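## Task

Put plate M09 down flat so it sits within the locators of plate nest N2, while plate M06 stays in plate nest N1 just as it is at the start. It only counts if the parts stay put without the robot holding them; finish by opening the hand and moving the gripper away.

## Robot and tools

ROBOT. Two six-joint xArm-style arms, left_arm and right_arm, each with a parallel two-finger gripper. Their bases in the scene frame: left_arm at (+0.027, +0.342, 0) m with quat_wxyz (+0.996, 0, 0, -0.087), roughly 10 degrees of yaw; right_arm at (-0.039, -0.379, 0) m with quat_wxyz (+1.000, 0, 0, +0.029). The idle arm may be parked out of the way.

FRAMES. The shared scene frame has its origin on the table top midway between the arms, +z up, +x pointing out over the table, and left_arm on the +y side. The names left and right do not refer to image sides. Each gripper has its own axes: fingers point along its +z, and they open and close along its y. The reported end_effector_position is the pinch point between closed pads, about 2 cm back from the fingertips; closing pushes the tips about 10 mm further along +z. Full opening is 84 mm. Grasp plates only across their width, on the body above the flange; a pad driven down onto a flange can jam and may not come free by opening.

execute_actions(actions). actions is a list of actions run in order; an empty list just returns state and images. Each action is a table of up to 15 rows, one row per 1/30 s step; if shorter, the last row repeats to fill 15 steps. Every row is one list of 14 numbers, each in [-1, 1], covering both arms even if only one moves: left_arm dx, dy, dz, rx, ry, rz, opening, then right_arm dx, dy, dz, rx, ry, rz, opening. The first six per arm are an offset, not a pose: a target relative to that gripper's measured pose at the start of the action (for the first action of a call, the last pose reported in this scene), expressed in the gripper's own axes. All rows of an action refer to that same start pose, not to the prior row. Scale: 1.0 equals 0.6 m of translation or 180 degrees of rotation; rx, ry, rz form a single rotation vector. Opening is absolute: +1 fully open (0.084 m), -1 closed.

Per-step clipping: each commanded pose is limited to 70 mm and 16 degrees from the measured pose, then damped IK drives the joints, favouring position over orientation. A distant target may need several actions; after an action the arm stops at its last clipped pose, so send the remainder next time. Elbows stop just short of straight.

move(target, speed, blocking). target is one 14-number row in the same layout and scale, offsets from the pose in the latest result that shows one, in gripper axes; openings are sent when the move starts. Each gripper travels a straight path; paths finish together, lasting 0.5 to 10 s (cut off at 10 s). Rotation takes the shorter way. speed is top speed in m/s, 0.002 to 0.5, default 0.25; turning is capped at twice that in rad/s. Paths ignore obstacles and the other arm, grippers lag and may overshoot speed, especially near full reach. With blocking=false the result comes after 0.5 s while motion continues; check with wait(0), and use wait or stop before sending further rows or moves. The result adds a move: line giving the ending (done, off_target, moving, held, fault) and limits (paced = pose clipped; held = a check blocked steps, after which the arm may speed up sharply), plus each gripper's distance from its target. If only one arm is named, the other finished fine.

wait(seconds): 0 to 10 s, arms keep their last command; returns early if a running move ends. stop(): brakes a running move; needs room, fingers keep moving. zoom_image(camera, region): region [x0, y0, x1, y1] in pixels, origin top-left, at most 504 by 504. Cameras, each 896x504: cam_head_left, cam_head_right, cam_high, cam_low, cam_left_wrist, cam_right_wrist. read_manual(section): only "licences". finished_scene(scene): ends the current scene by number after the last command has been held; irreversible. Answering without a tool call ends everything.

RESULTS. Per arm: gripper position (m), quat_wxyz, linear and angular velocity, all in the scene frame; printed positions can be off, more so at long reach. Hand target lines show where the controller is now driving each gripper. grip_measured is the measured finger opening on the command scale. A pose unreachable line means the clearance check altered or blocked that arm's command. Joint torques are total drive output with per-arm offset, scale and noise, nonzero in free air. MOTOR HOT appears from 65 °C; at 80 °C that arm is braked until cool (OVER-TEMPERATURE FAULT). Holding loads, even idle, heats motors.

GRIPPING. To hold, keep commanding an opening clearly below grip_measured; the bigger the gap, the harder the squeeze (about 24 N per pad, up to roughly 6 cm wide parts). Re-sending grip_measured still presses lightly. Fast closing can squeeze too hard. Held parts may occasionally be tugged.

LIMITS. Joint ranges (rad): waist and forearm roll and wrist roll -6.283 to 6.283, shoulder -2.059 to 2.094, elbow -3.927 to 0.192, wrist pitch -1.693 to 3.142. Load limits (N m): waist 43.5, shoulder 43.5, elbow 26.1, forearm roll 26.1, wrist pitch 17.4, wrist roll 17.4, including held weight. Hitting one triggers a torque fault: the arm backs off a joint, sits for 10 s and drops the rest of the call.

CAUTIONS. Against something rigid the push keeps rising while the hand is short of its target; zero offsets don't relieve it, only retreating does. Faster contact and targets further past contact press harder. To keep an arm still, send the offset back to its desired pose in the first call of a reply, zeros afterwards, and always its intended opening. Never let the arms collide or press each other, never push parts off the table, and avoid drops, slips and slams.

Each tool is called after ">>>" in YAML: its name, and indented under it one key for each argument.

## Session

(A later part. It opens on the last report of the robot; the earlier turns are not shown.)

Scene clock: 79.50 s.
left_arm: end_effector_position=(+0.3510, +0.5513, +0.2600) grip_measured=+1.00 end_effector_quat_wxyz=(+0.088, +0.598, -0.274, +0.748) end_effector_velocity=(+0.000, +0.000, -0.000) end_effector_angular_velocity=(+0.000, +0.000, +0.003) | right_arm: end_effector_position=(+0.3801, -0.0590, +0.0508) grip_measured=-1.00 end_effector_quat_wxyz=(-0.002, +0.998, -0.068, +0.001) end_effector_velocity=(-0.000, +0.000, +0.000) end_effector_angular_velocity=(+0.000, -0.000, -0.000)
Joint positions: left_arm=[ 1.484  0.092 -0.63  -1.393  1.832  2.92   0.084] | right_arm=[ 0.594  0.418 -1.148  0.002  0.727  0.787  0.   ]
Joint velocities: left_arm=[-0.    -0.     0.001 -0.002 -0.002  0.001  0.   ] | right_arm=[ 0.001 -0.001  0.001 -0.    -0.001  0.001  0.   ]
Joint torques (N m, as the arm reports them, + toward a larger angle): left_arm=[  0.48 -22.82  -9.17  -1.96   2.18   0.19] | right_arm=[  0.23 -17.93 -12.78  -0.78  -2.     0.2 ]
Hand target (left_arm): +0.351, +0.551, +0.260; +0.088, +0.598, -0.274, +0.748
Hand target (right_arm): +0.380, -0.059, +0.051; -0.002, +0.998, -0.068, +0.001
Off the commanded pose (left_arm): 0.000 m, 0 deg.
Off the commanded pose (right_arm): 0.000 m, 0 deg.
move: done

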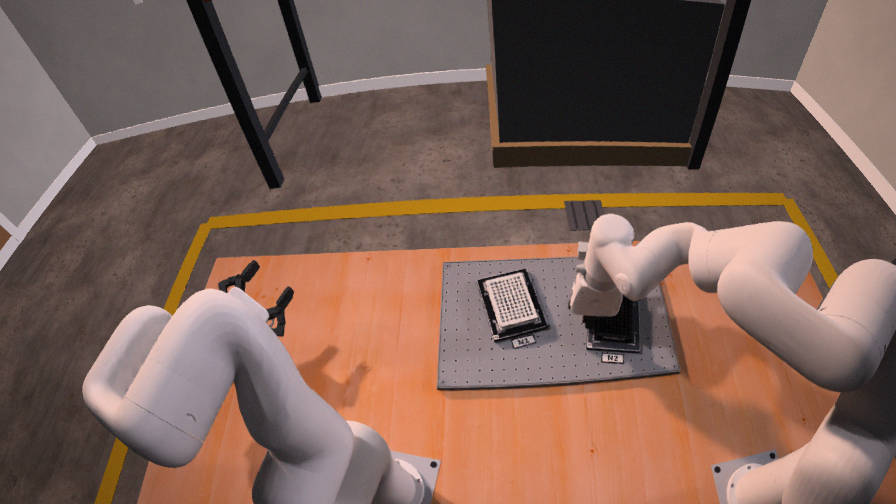

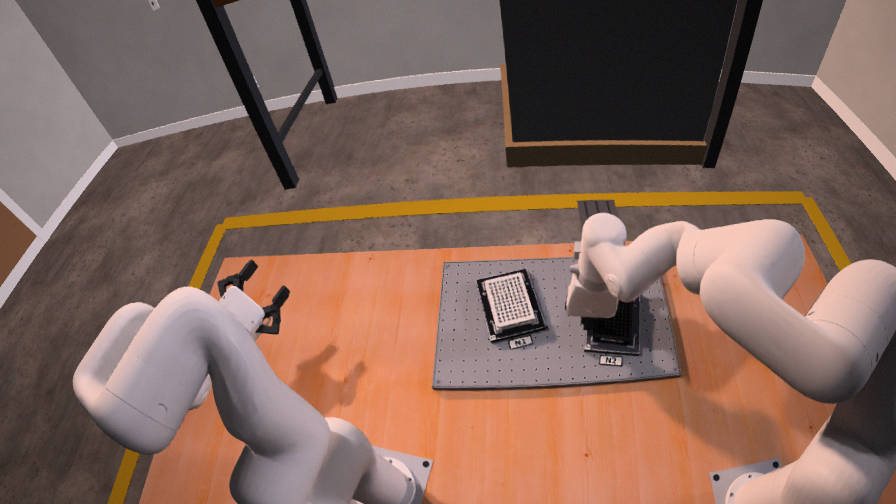

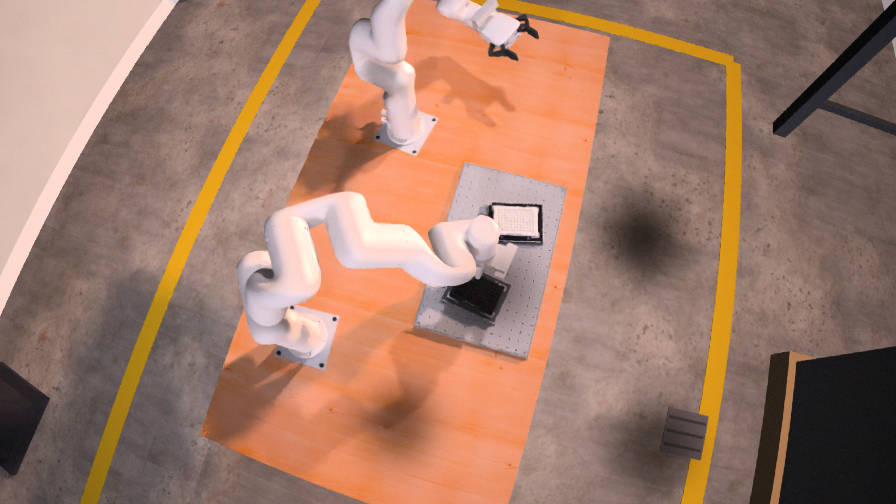

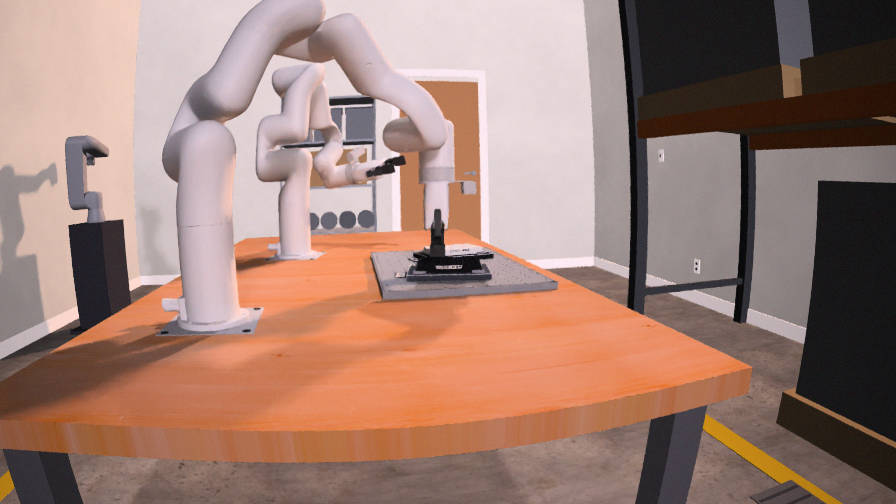

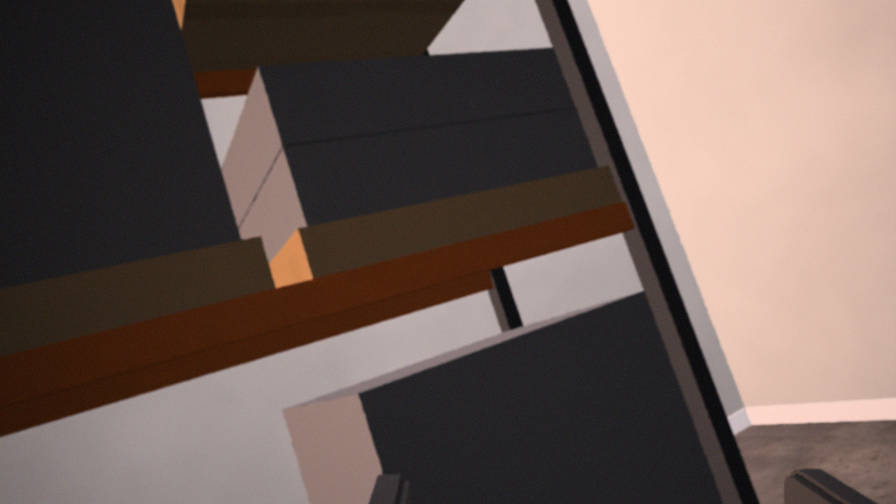

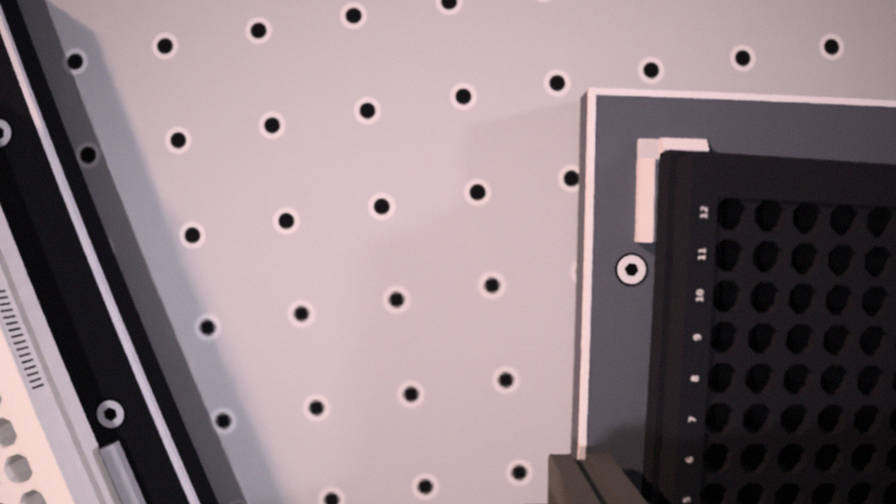

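>>> move:
  target: [0,0,0,0,0,0,1,0,0.005,0,0,0,0,-1]
  speed: 0.01

>>> move:
  target: [0,0,0,0,0,0,1,0,-0.006,-0.03,0,0,0,-1]
  speed: 0.05

>>> move:
  target: [0,0,0,0,0,0,1,-0.08,0.07,-0.3,0,0,0,-1]

>>> zoom_image:
  camera: "cam_right_wrist"
  region: [380,100,700,460]

>>> zoom_image:
  camera: "cam_low"
  region: [390,220,510,300]

Scene clock: 96.67 s.
left_arm: end_effector_position=(+0.3510, +0.5513, +0.2600) grip_measured=+1.00 end_effector_quat_wxyz=(+0.088, +0.598, -0.274, +0.748) end_effector_velocity=(-0.000, -0.000, +0.000) end_effector_angular_velocity=(+0.001, -0.001, -0.000) | right_arm: end_effector_position=(+0.3797, -0.0619, +0.0508) grip_measured=-1.00 end_effector_quat_wxyz=(-0.002, +0.998, -0.068, +0.001) end_effector_velocity=(-0.001, +0.000, -0.000) end_effector_angular_velocity=(-0.000, +0.000, +0.003)
Joint positions: left_arm=[ 1.484  0.092 -0.63  -1.393  1.832  2.92   0.084] | right_arm=[ 0.59   0.412 -1.139  0.002  0.724  0.783  0.   ]
Joint velocities: left_arm=[ 0.    -0.001 -0.     0.001  0.001  0.001 -0.   ] | right_arm=[ 0.001 -0.     0.001  0.    -0.    -0.002  0.   ]
Joint torques (N m, as the arm reports them, + toward a larger angle): left_arm=[  0.84 -23.02  -8.42  -2.06   2.17   0.09] | right_arm=[ -0.03 -17.66 -13.17  -0.69  -2.13  -0.01]
Hand target (left_arm): +0.351, +0.551, +0.260; +0.088, +0.598, -0.274, +0.748
Hand target (right_arm): +0.380, -0.062, +0.051; -0.002, +0.998, -0.068, +0.001
Off the commanded pose (left_arm): 0.000 m, 0 deg.
Off the commanded pose (right_arm): 0.000 m, 0 deg.
move: done

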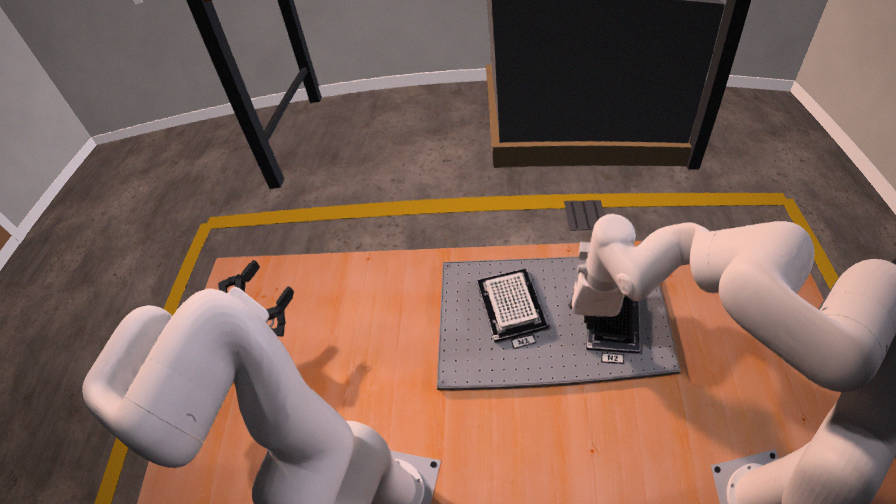

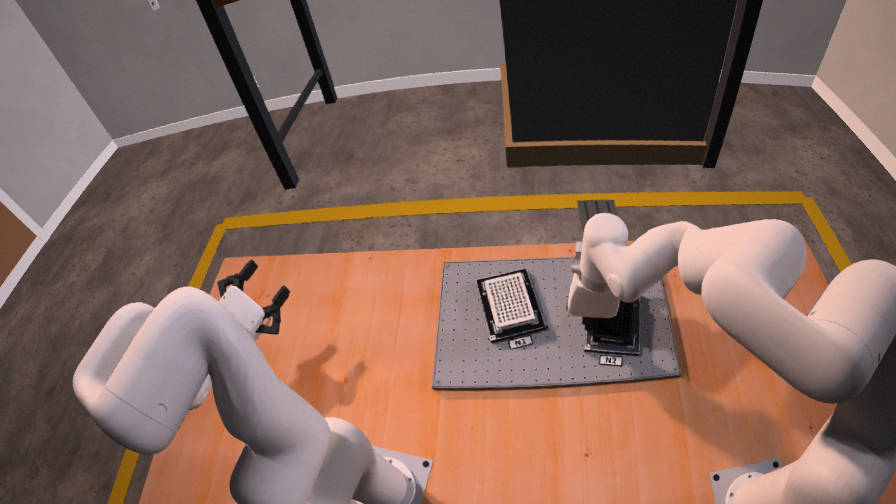

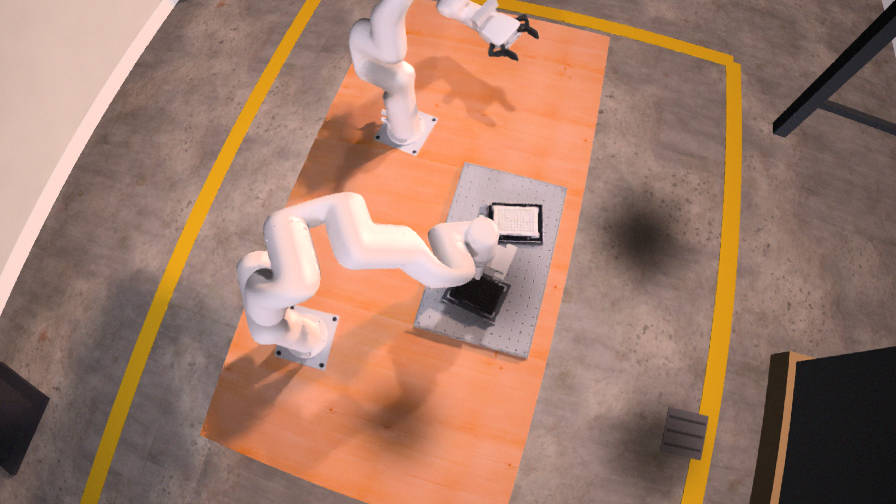

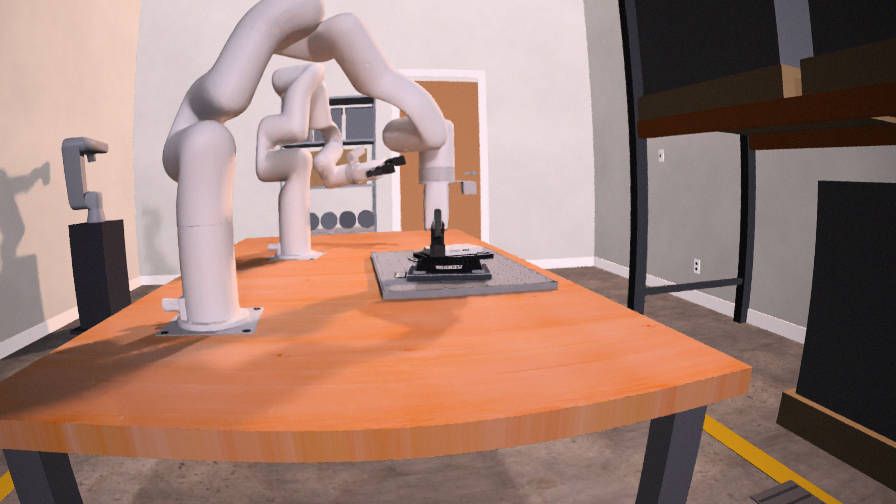

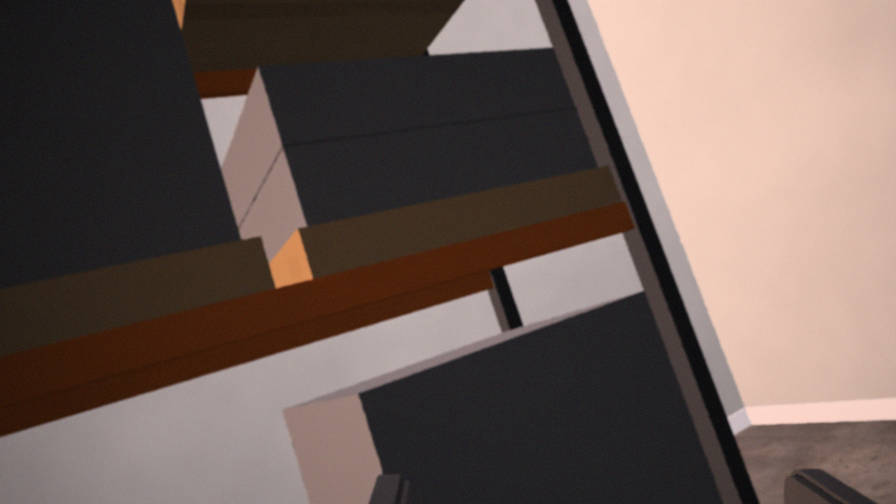

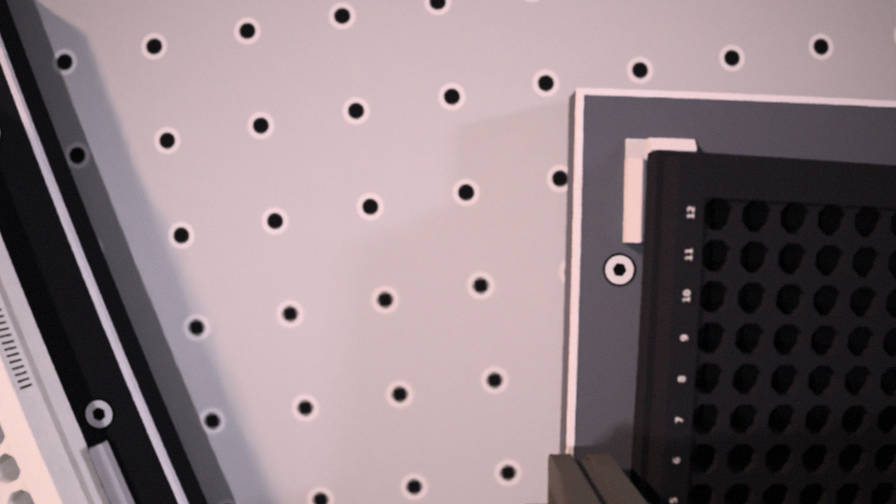

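Scene clock: 97.43 s.
left_arm: end_effector_position=(+0.3510, +0.5513, +0.2600) grip_measured=+1.00 end_effector_quat_wxyz=(+0.088, +0.598, -0.274, +0.748) end_effector_velocity=(-0.000, -0.000, +0.000) end_effector_angular_velocity=(+0.000, +0.000, -0.001) | right_arm: end_effector_position=(+0.3801, -0.0586, +0.0686) grip_measured=-1.00 end_effector_quat_wxyz=(-0.001, +0.998, -0.068, +0.001) end_effector_velocity=(-0.001, -0.001, -0.002) end_effector_angular_velocity=(-0.003, +0.004, +0.001)
Joint positions: left_arm=[ 1.484  0.092 -0.63  -1.393  1.832  2.92   0.084] | right_arm=[ 0.595  0.384 -1.158  0.002  0.771  0.788  0.   ]
Joint velocities: left_arm=[ 0.    -0.    -0.001  0.001  0.    -0.    -0.   ] | right_arm=[-0.     0.003  0.001  0.     0.001 -0.001  0.   ]
Joint torques (N m, as the arm reports them, + toward a larger angle): left_arm=[  0.39 -22.96  -8.6   -1.92   2.04   0.38] | right_arm=[ -0.21 -17.76 -13.19  -0.83  -1.96   0.02]
Hand target (left_arm): +0.351, +0.551, +0.260; +0.088, +0.598, -0.274, +0.748
Hand target (right_arm): +0.380, -0.058, +0.069; -0.002, +0.998, -0.068, +0.001
Off the commanded pose (left_arm): 0.000 m, 0 deg.
Off the commanded pose (right_arm): 0.000 m, 0 deg.
move: done

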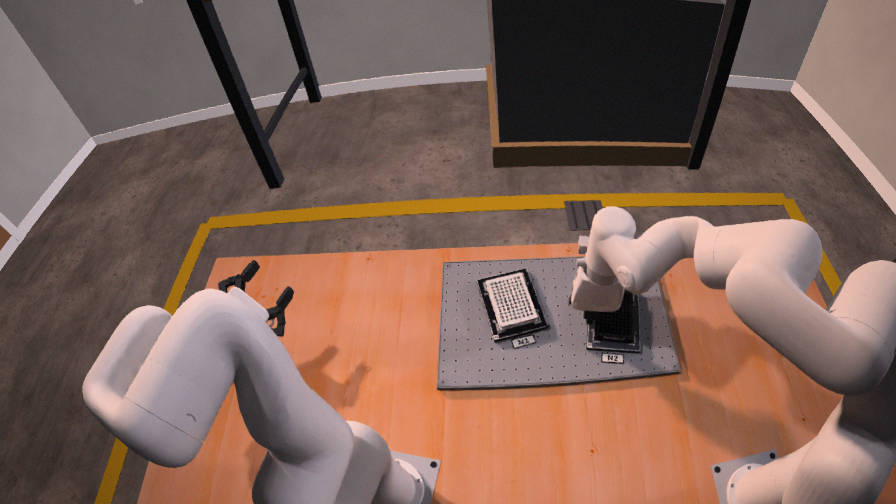

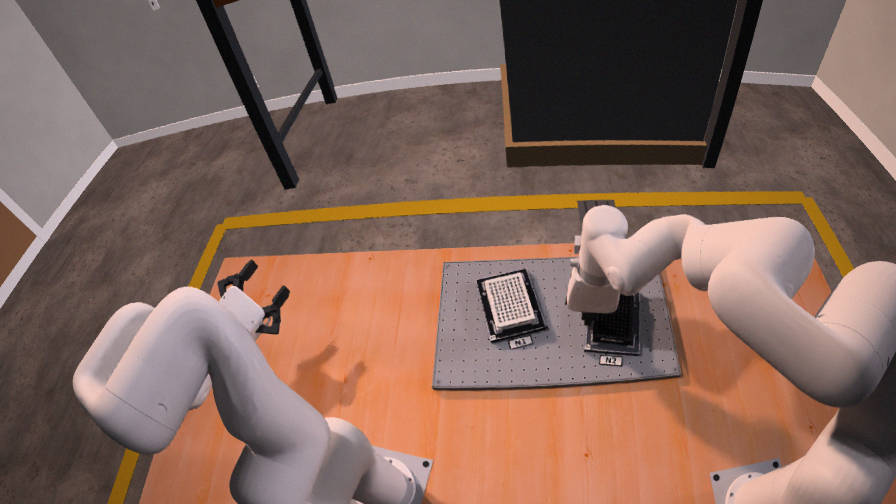

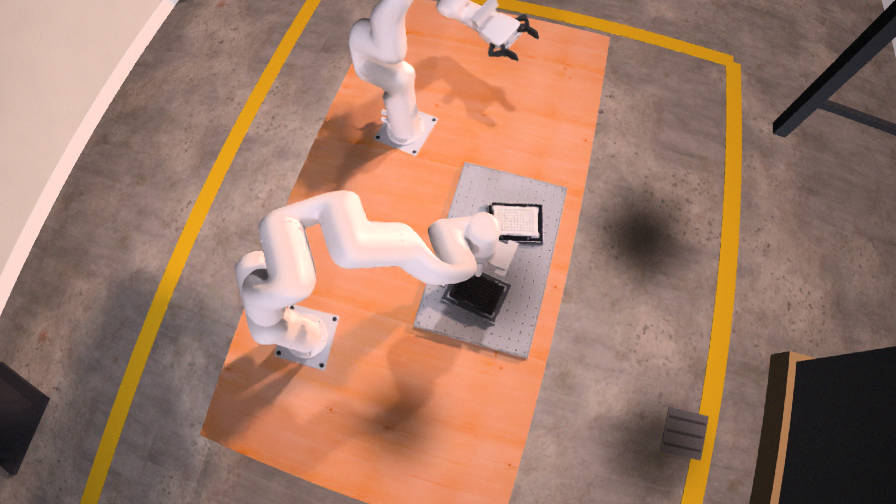

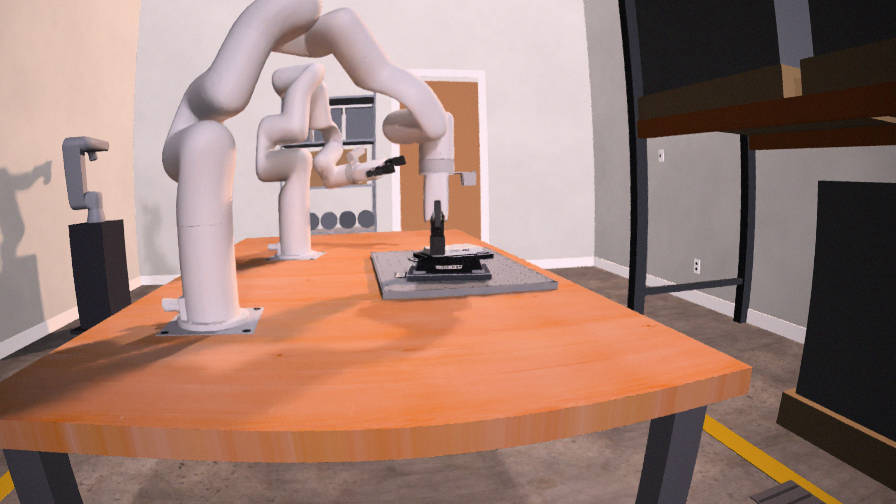

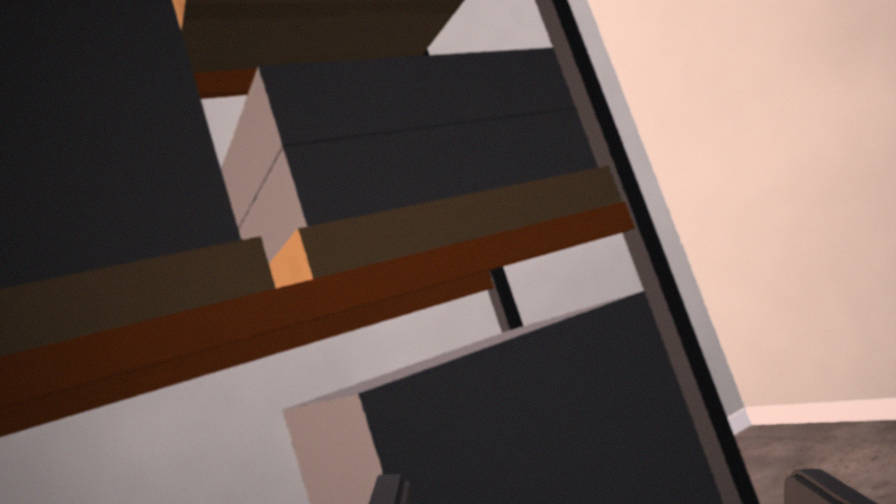

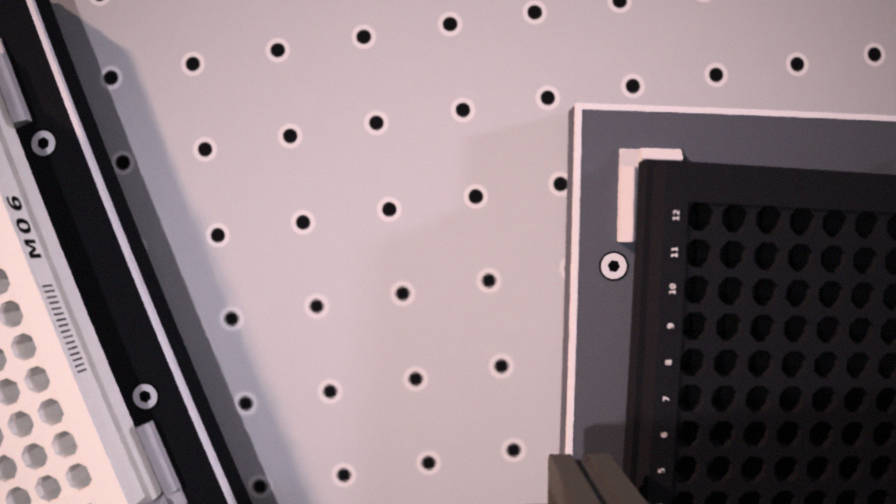

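Scene clock: 98.70 s.
left_arm: end_effector_position=(+0.3510, +0.5513, +0.2600) grip_measured=+1.00 end_effector_quat_wxyz=(+0.088, +0.598, -0.274, +0.748) end_effector_velocity=(-0.000, -0.000, +0.000) end_effector_angular_velocity=(+0.000, -0.000, -0.001) | right_arm: end_effector_position=(+0.3268, -0.0945, +0.2478) grip_measured=-1.00 end_effector_quat_wxyz=(-0.001, +0.998, -0.069, +0.000) end_effector_velocity=(+0.002, +0.002, +0.007) end_effector_angular_velocity=(+0.010, -0.013, -0.002)
Joint positions: left_arm=[ 1.484  0.092 -0.63  -1.393  1.832  2.92   0.084] | right_arm=[ 0.603 -0.046 -1.146  0.001  1.191  0.798  0.   ]
Joint velocities: left_arm=[-0.    -0.    -0.     0.001  0.001 -0.     0.   ] | right_arm=[ 0.    -0.009 -0.008 -0.     0.     0.003  0.   ]
Joint torques (N m, as the arm reports them, + toward a larger angle): left_arm=[  0.37 -22.34  -9.08  -2.03   2.21   0.49] | right_arm=[ -0.46 -13.01 -14.74  -0.81  -1.71   0.21]
Hand target (left_arm): +0.351, +0.551, +0.260; +0.088, +0.598, -0.274, +0.748
Hand target (right_arm): +0.327, -0.094, +0.249; -0.001, +0.998, -0.069, +0.001
Off the commanded pose (left_arm): 0.000 m, 0 deg.
Off the commanded pose (right_arm): 0.001 m, 0 deg.
move: done

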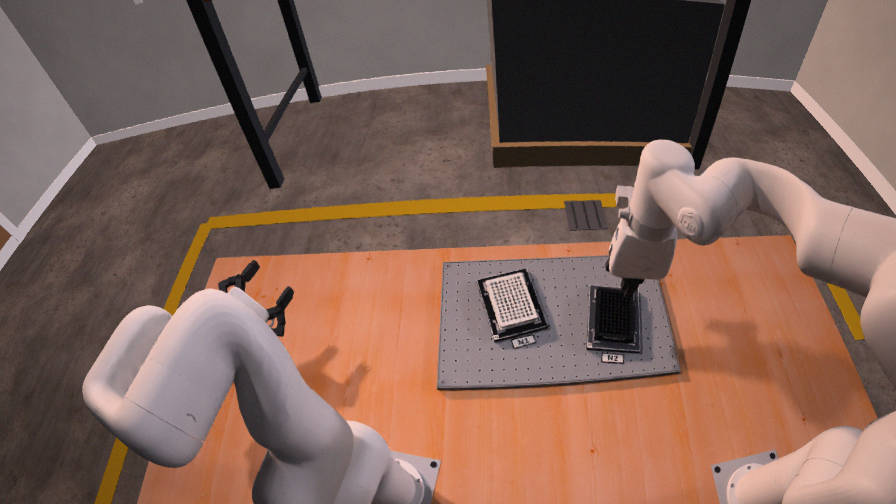

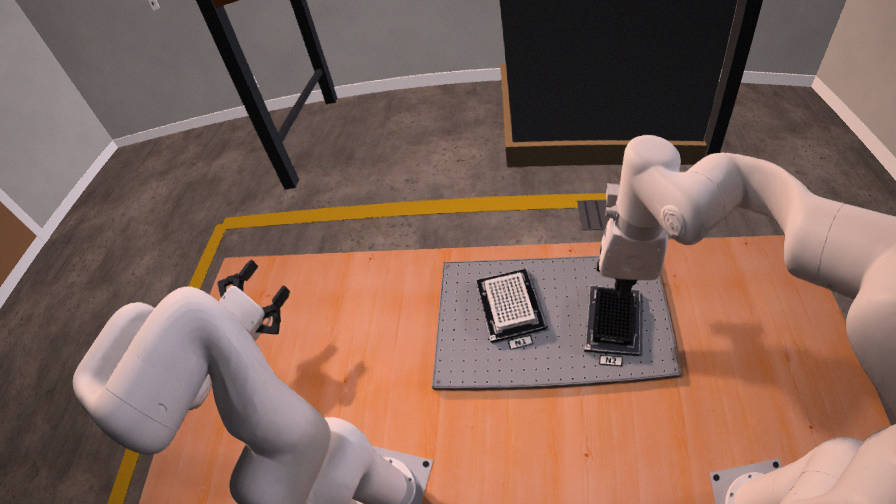

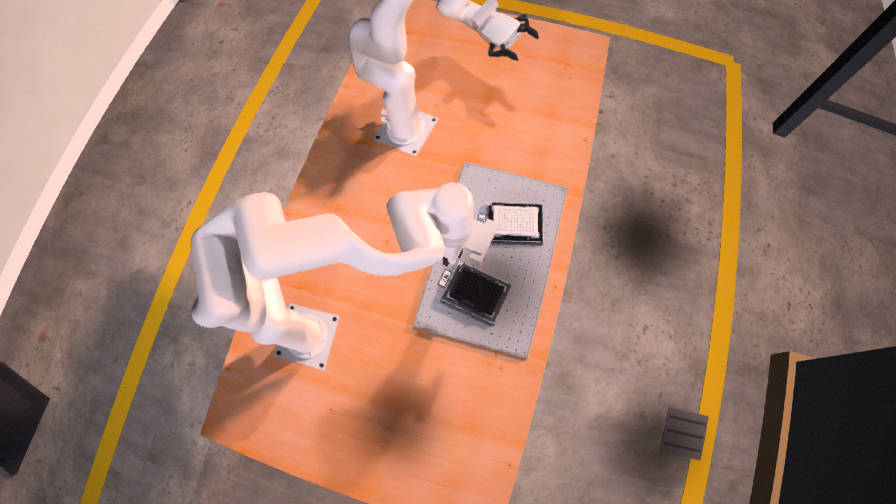

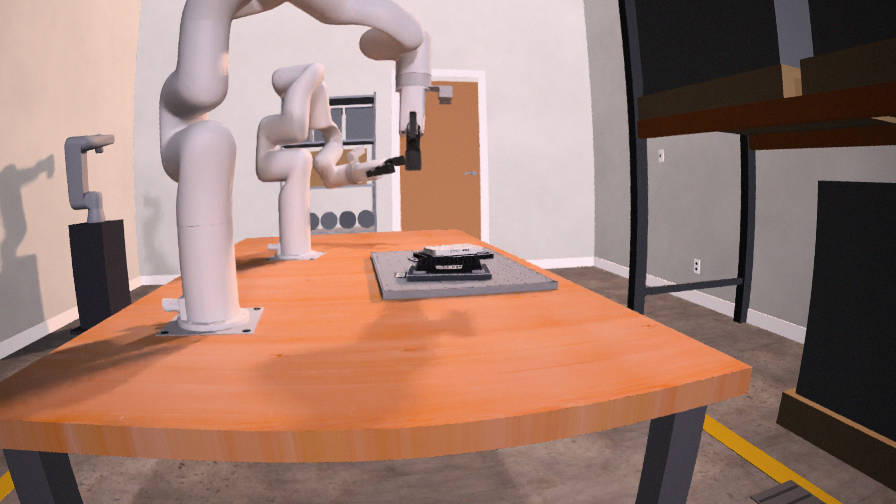

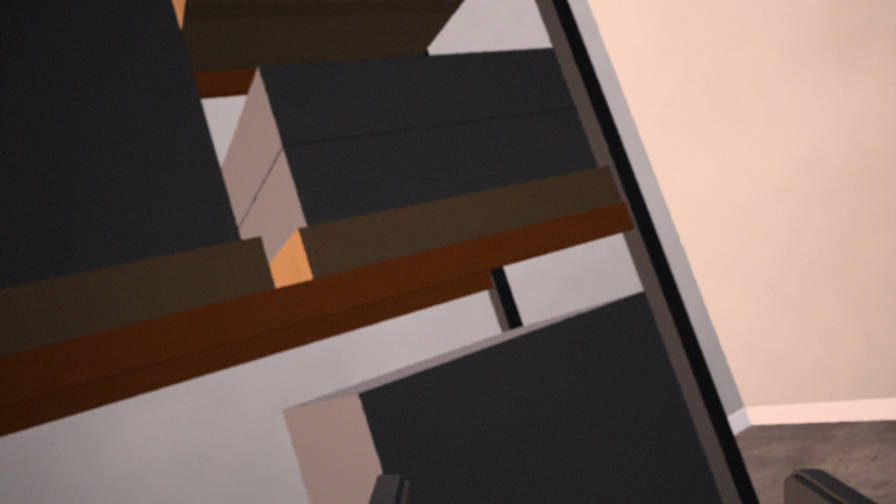

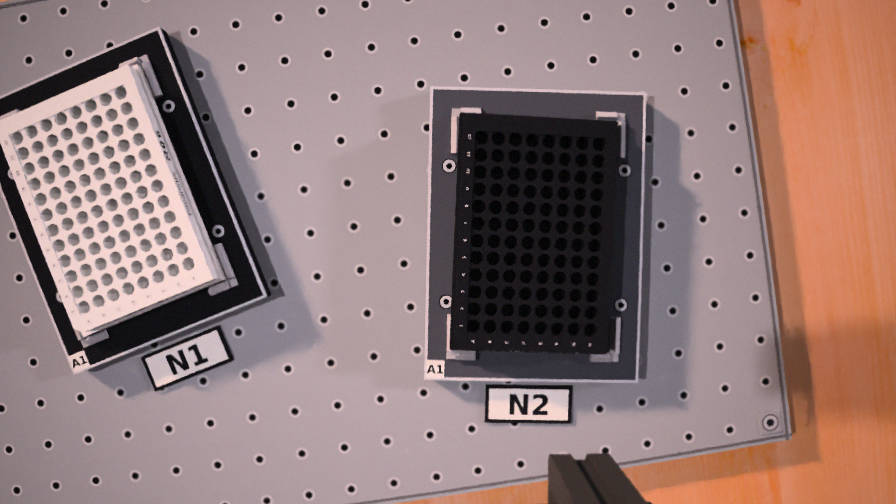

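Region (380, 100, 700, 460) of cam_right_wrist's 896x504 image, scaled by 1.400, with more detail than that image has.

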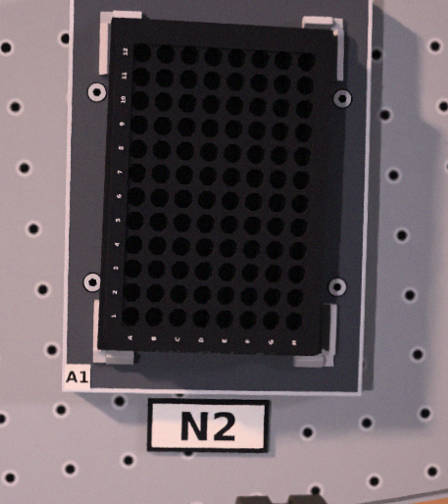

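Region (390, 220, 510, 300) of cam_low's 896x504 image, scaled by 4.200, with more detail than that image has.

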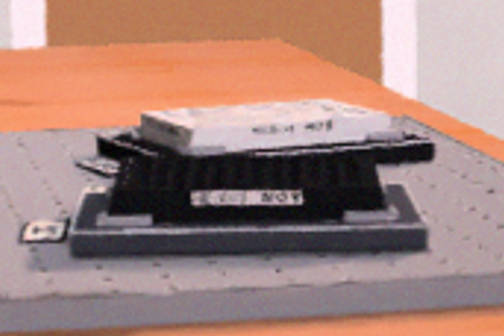

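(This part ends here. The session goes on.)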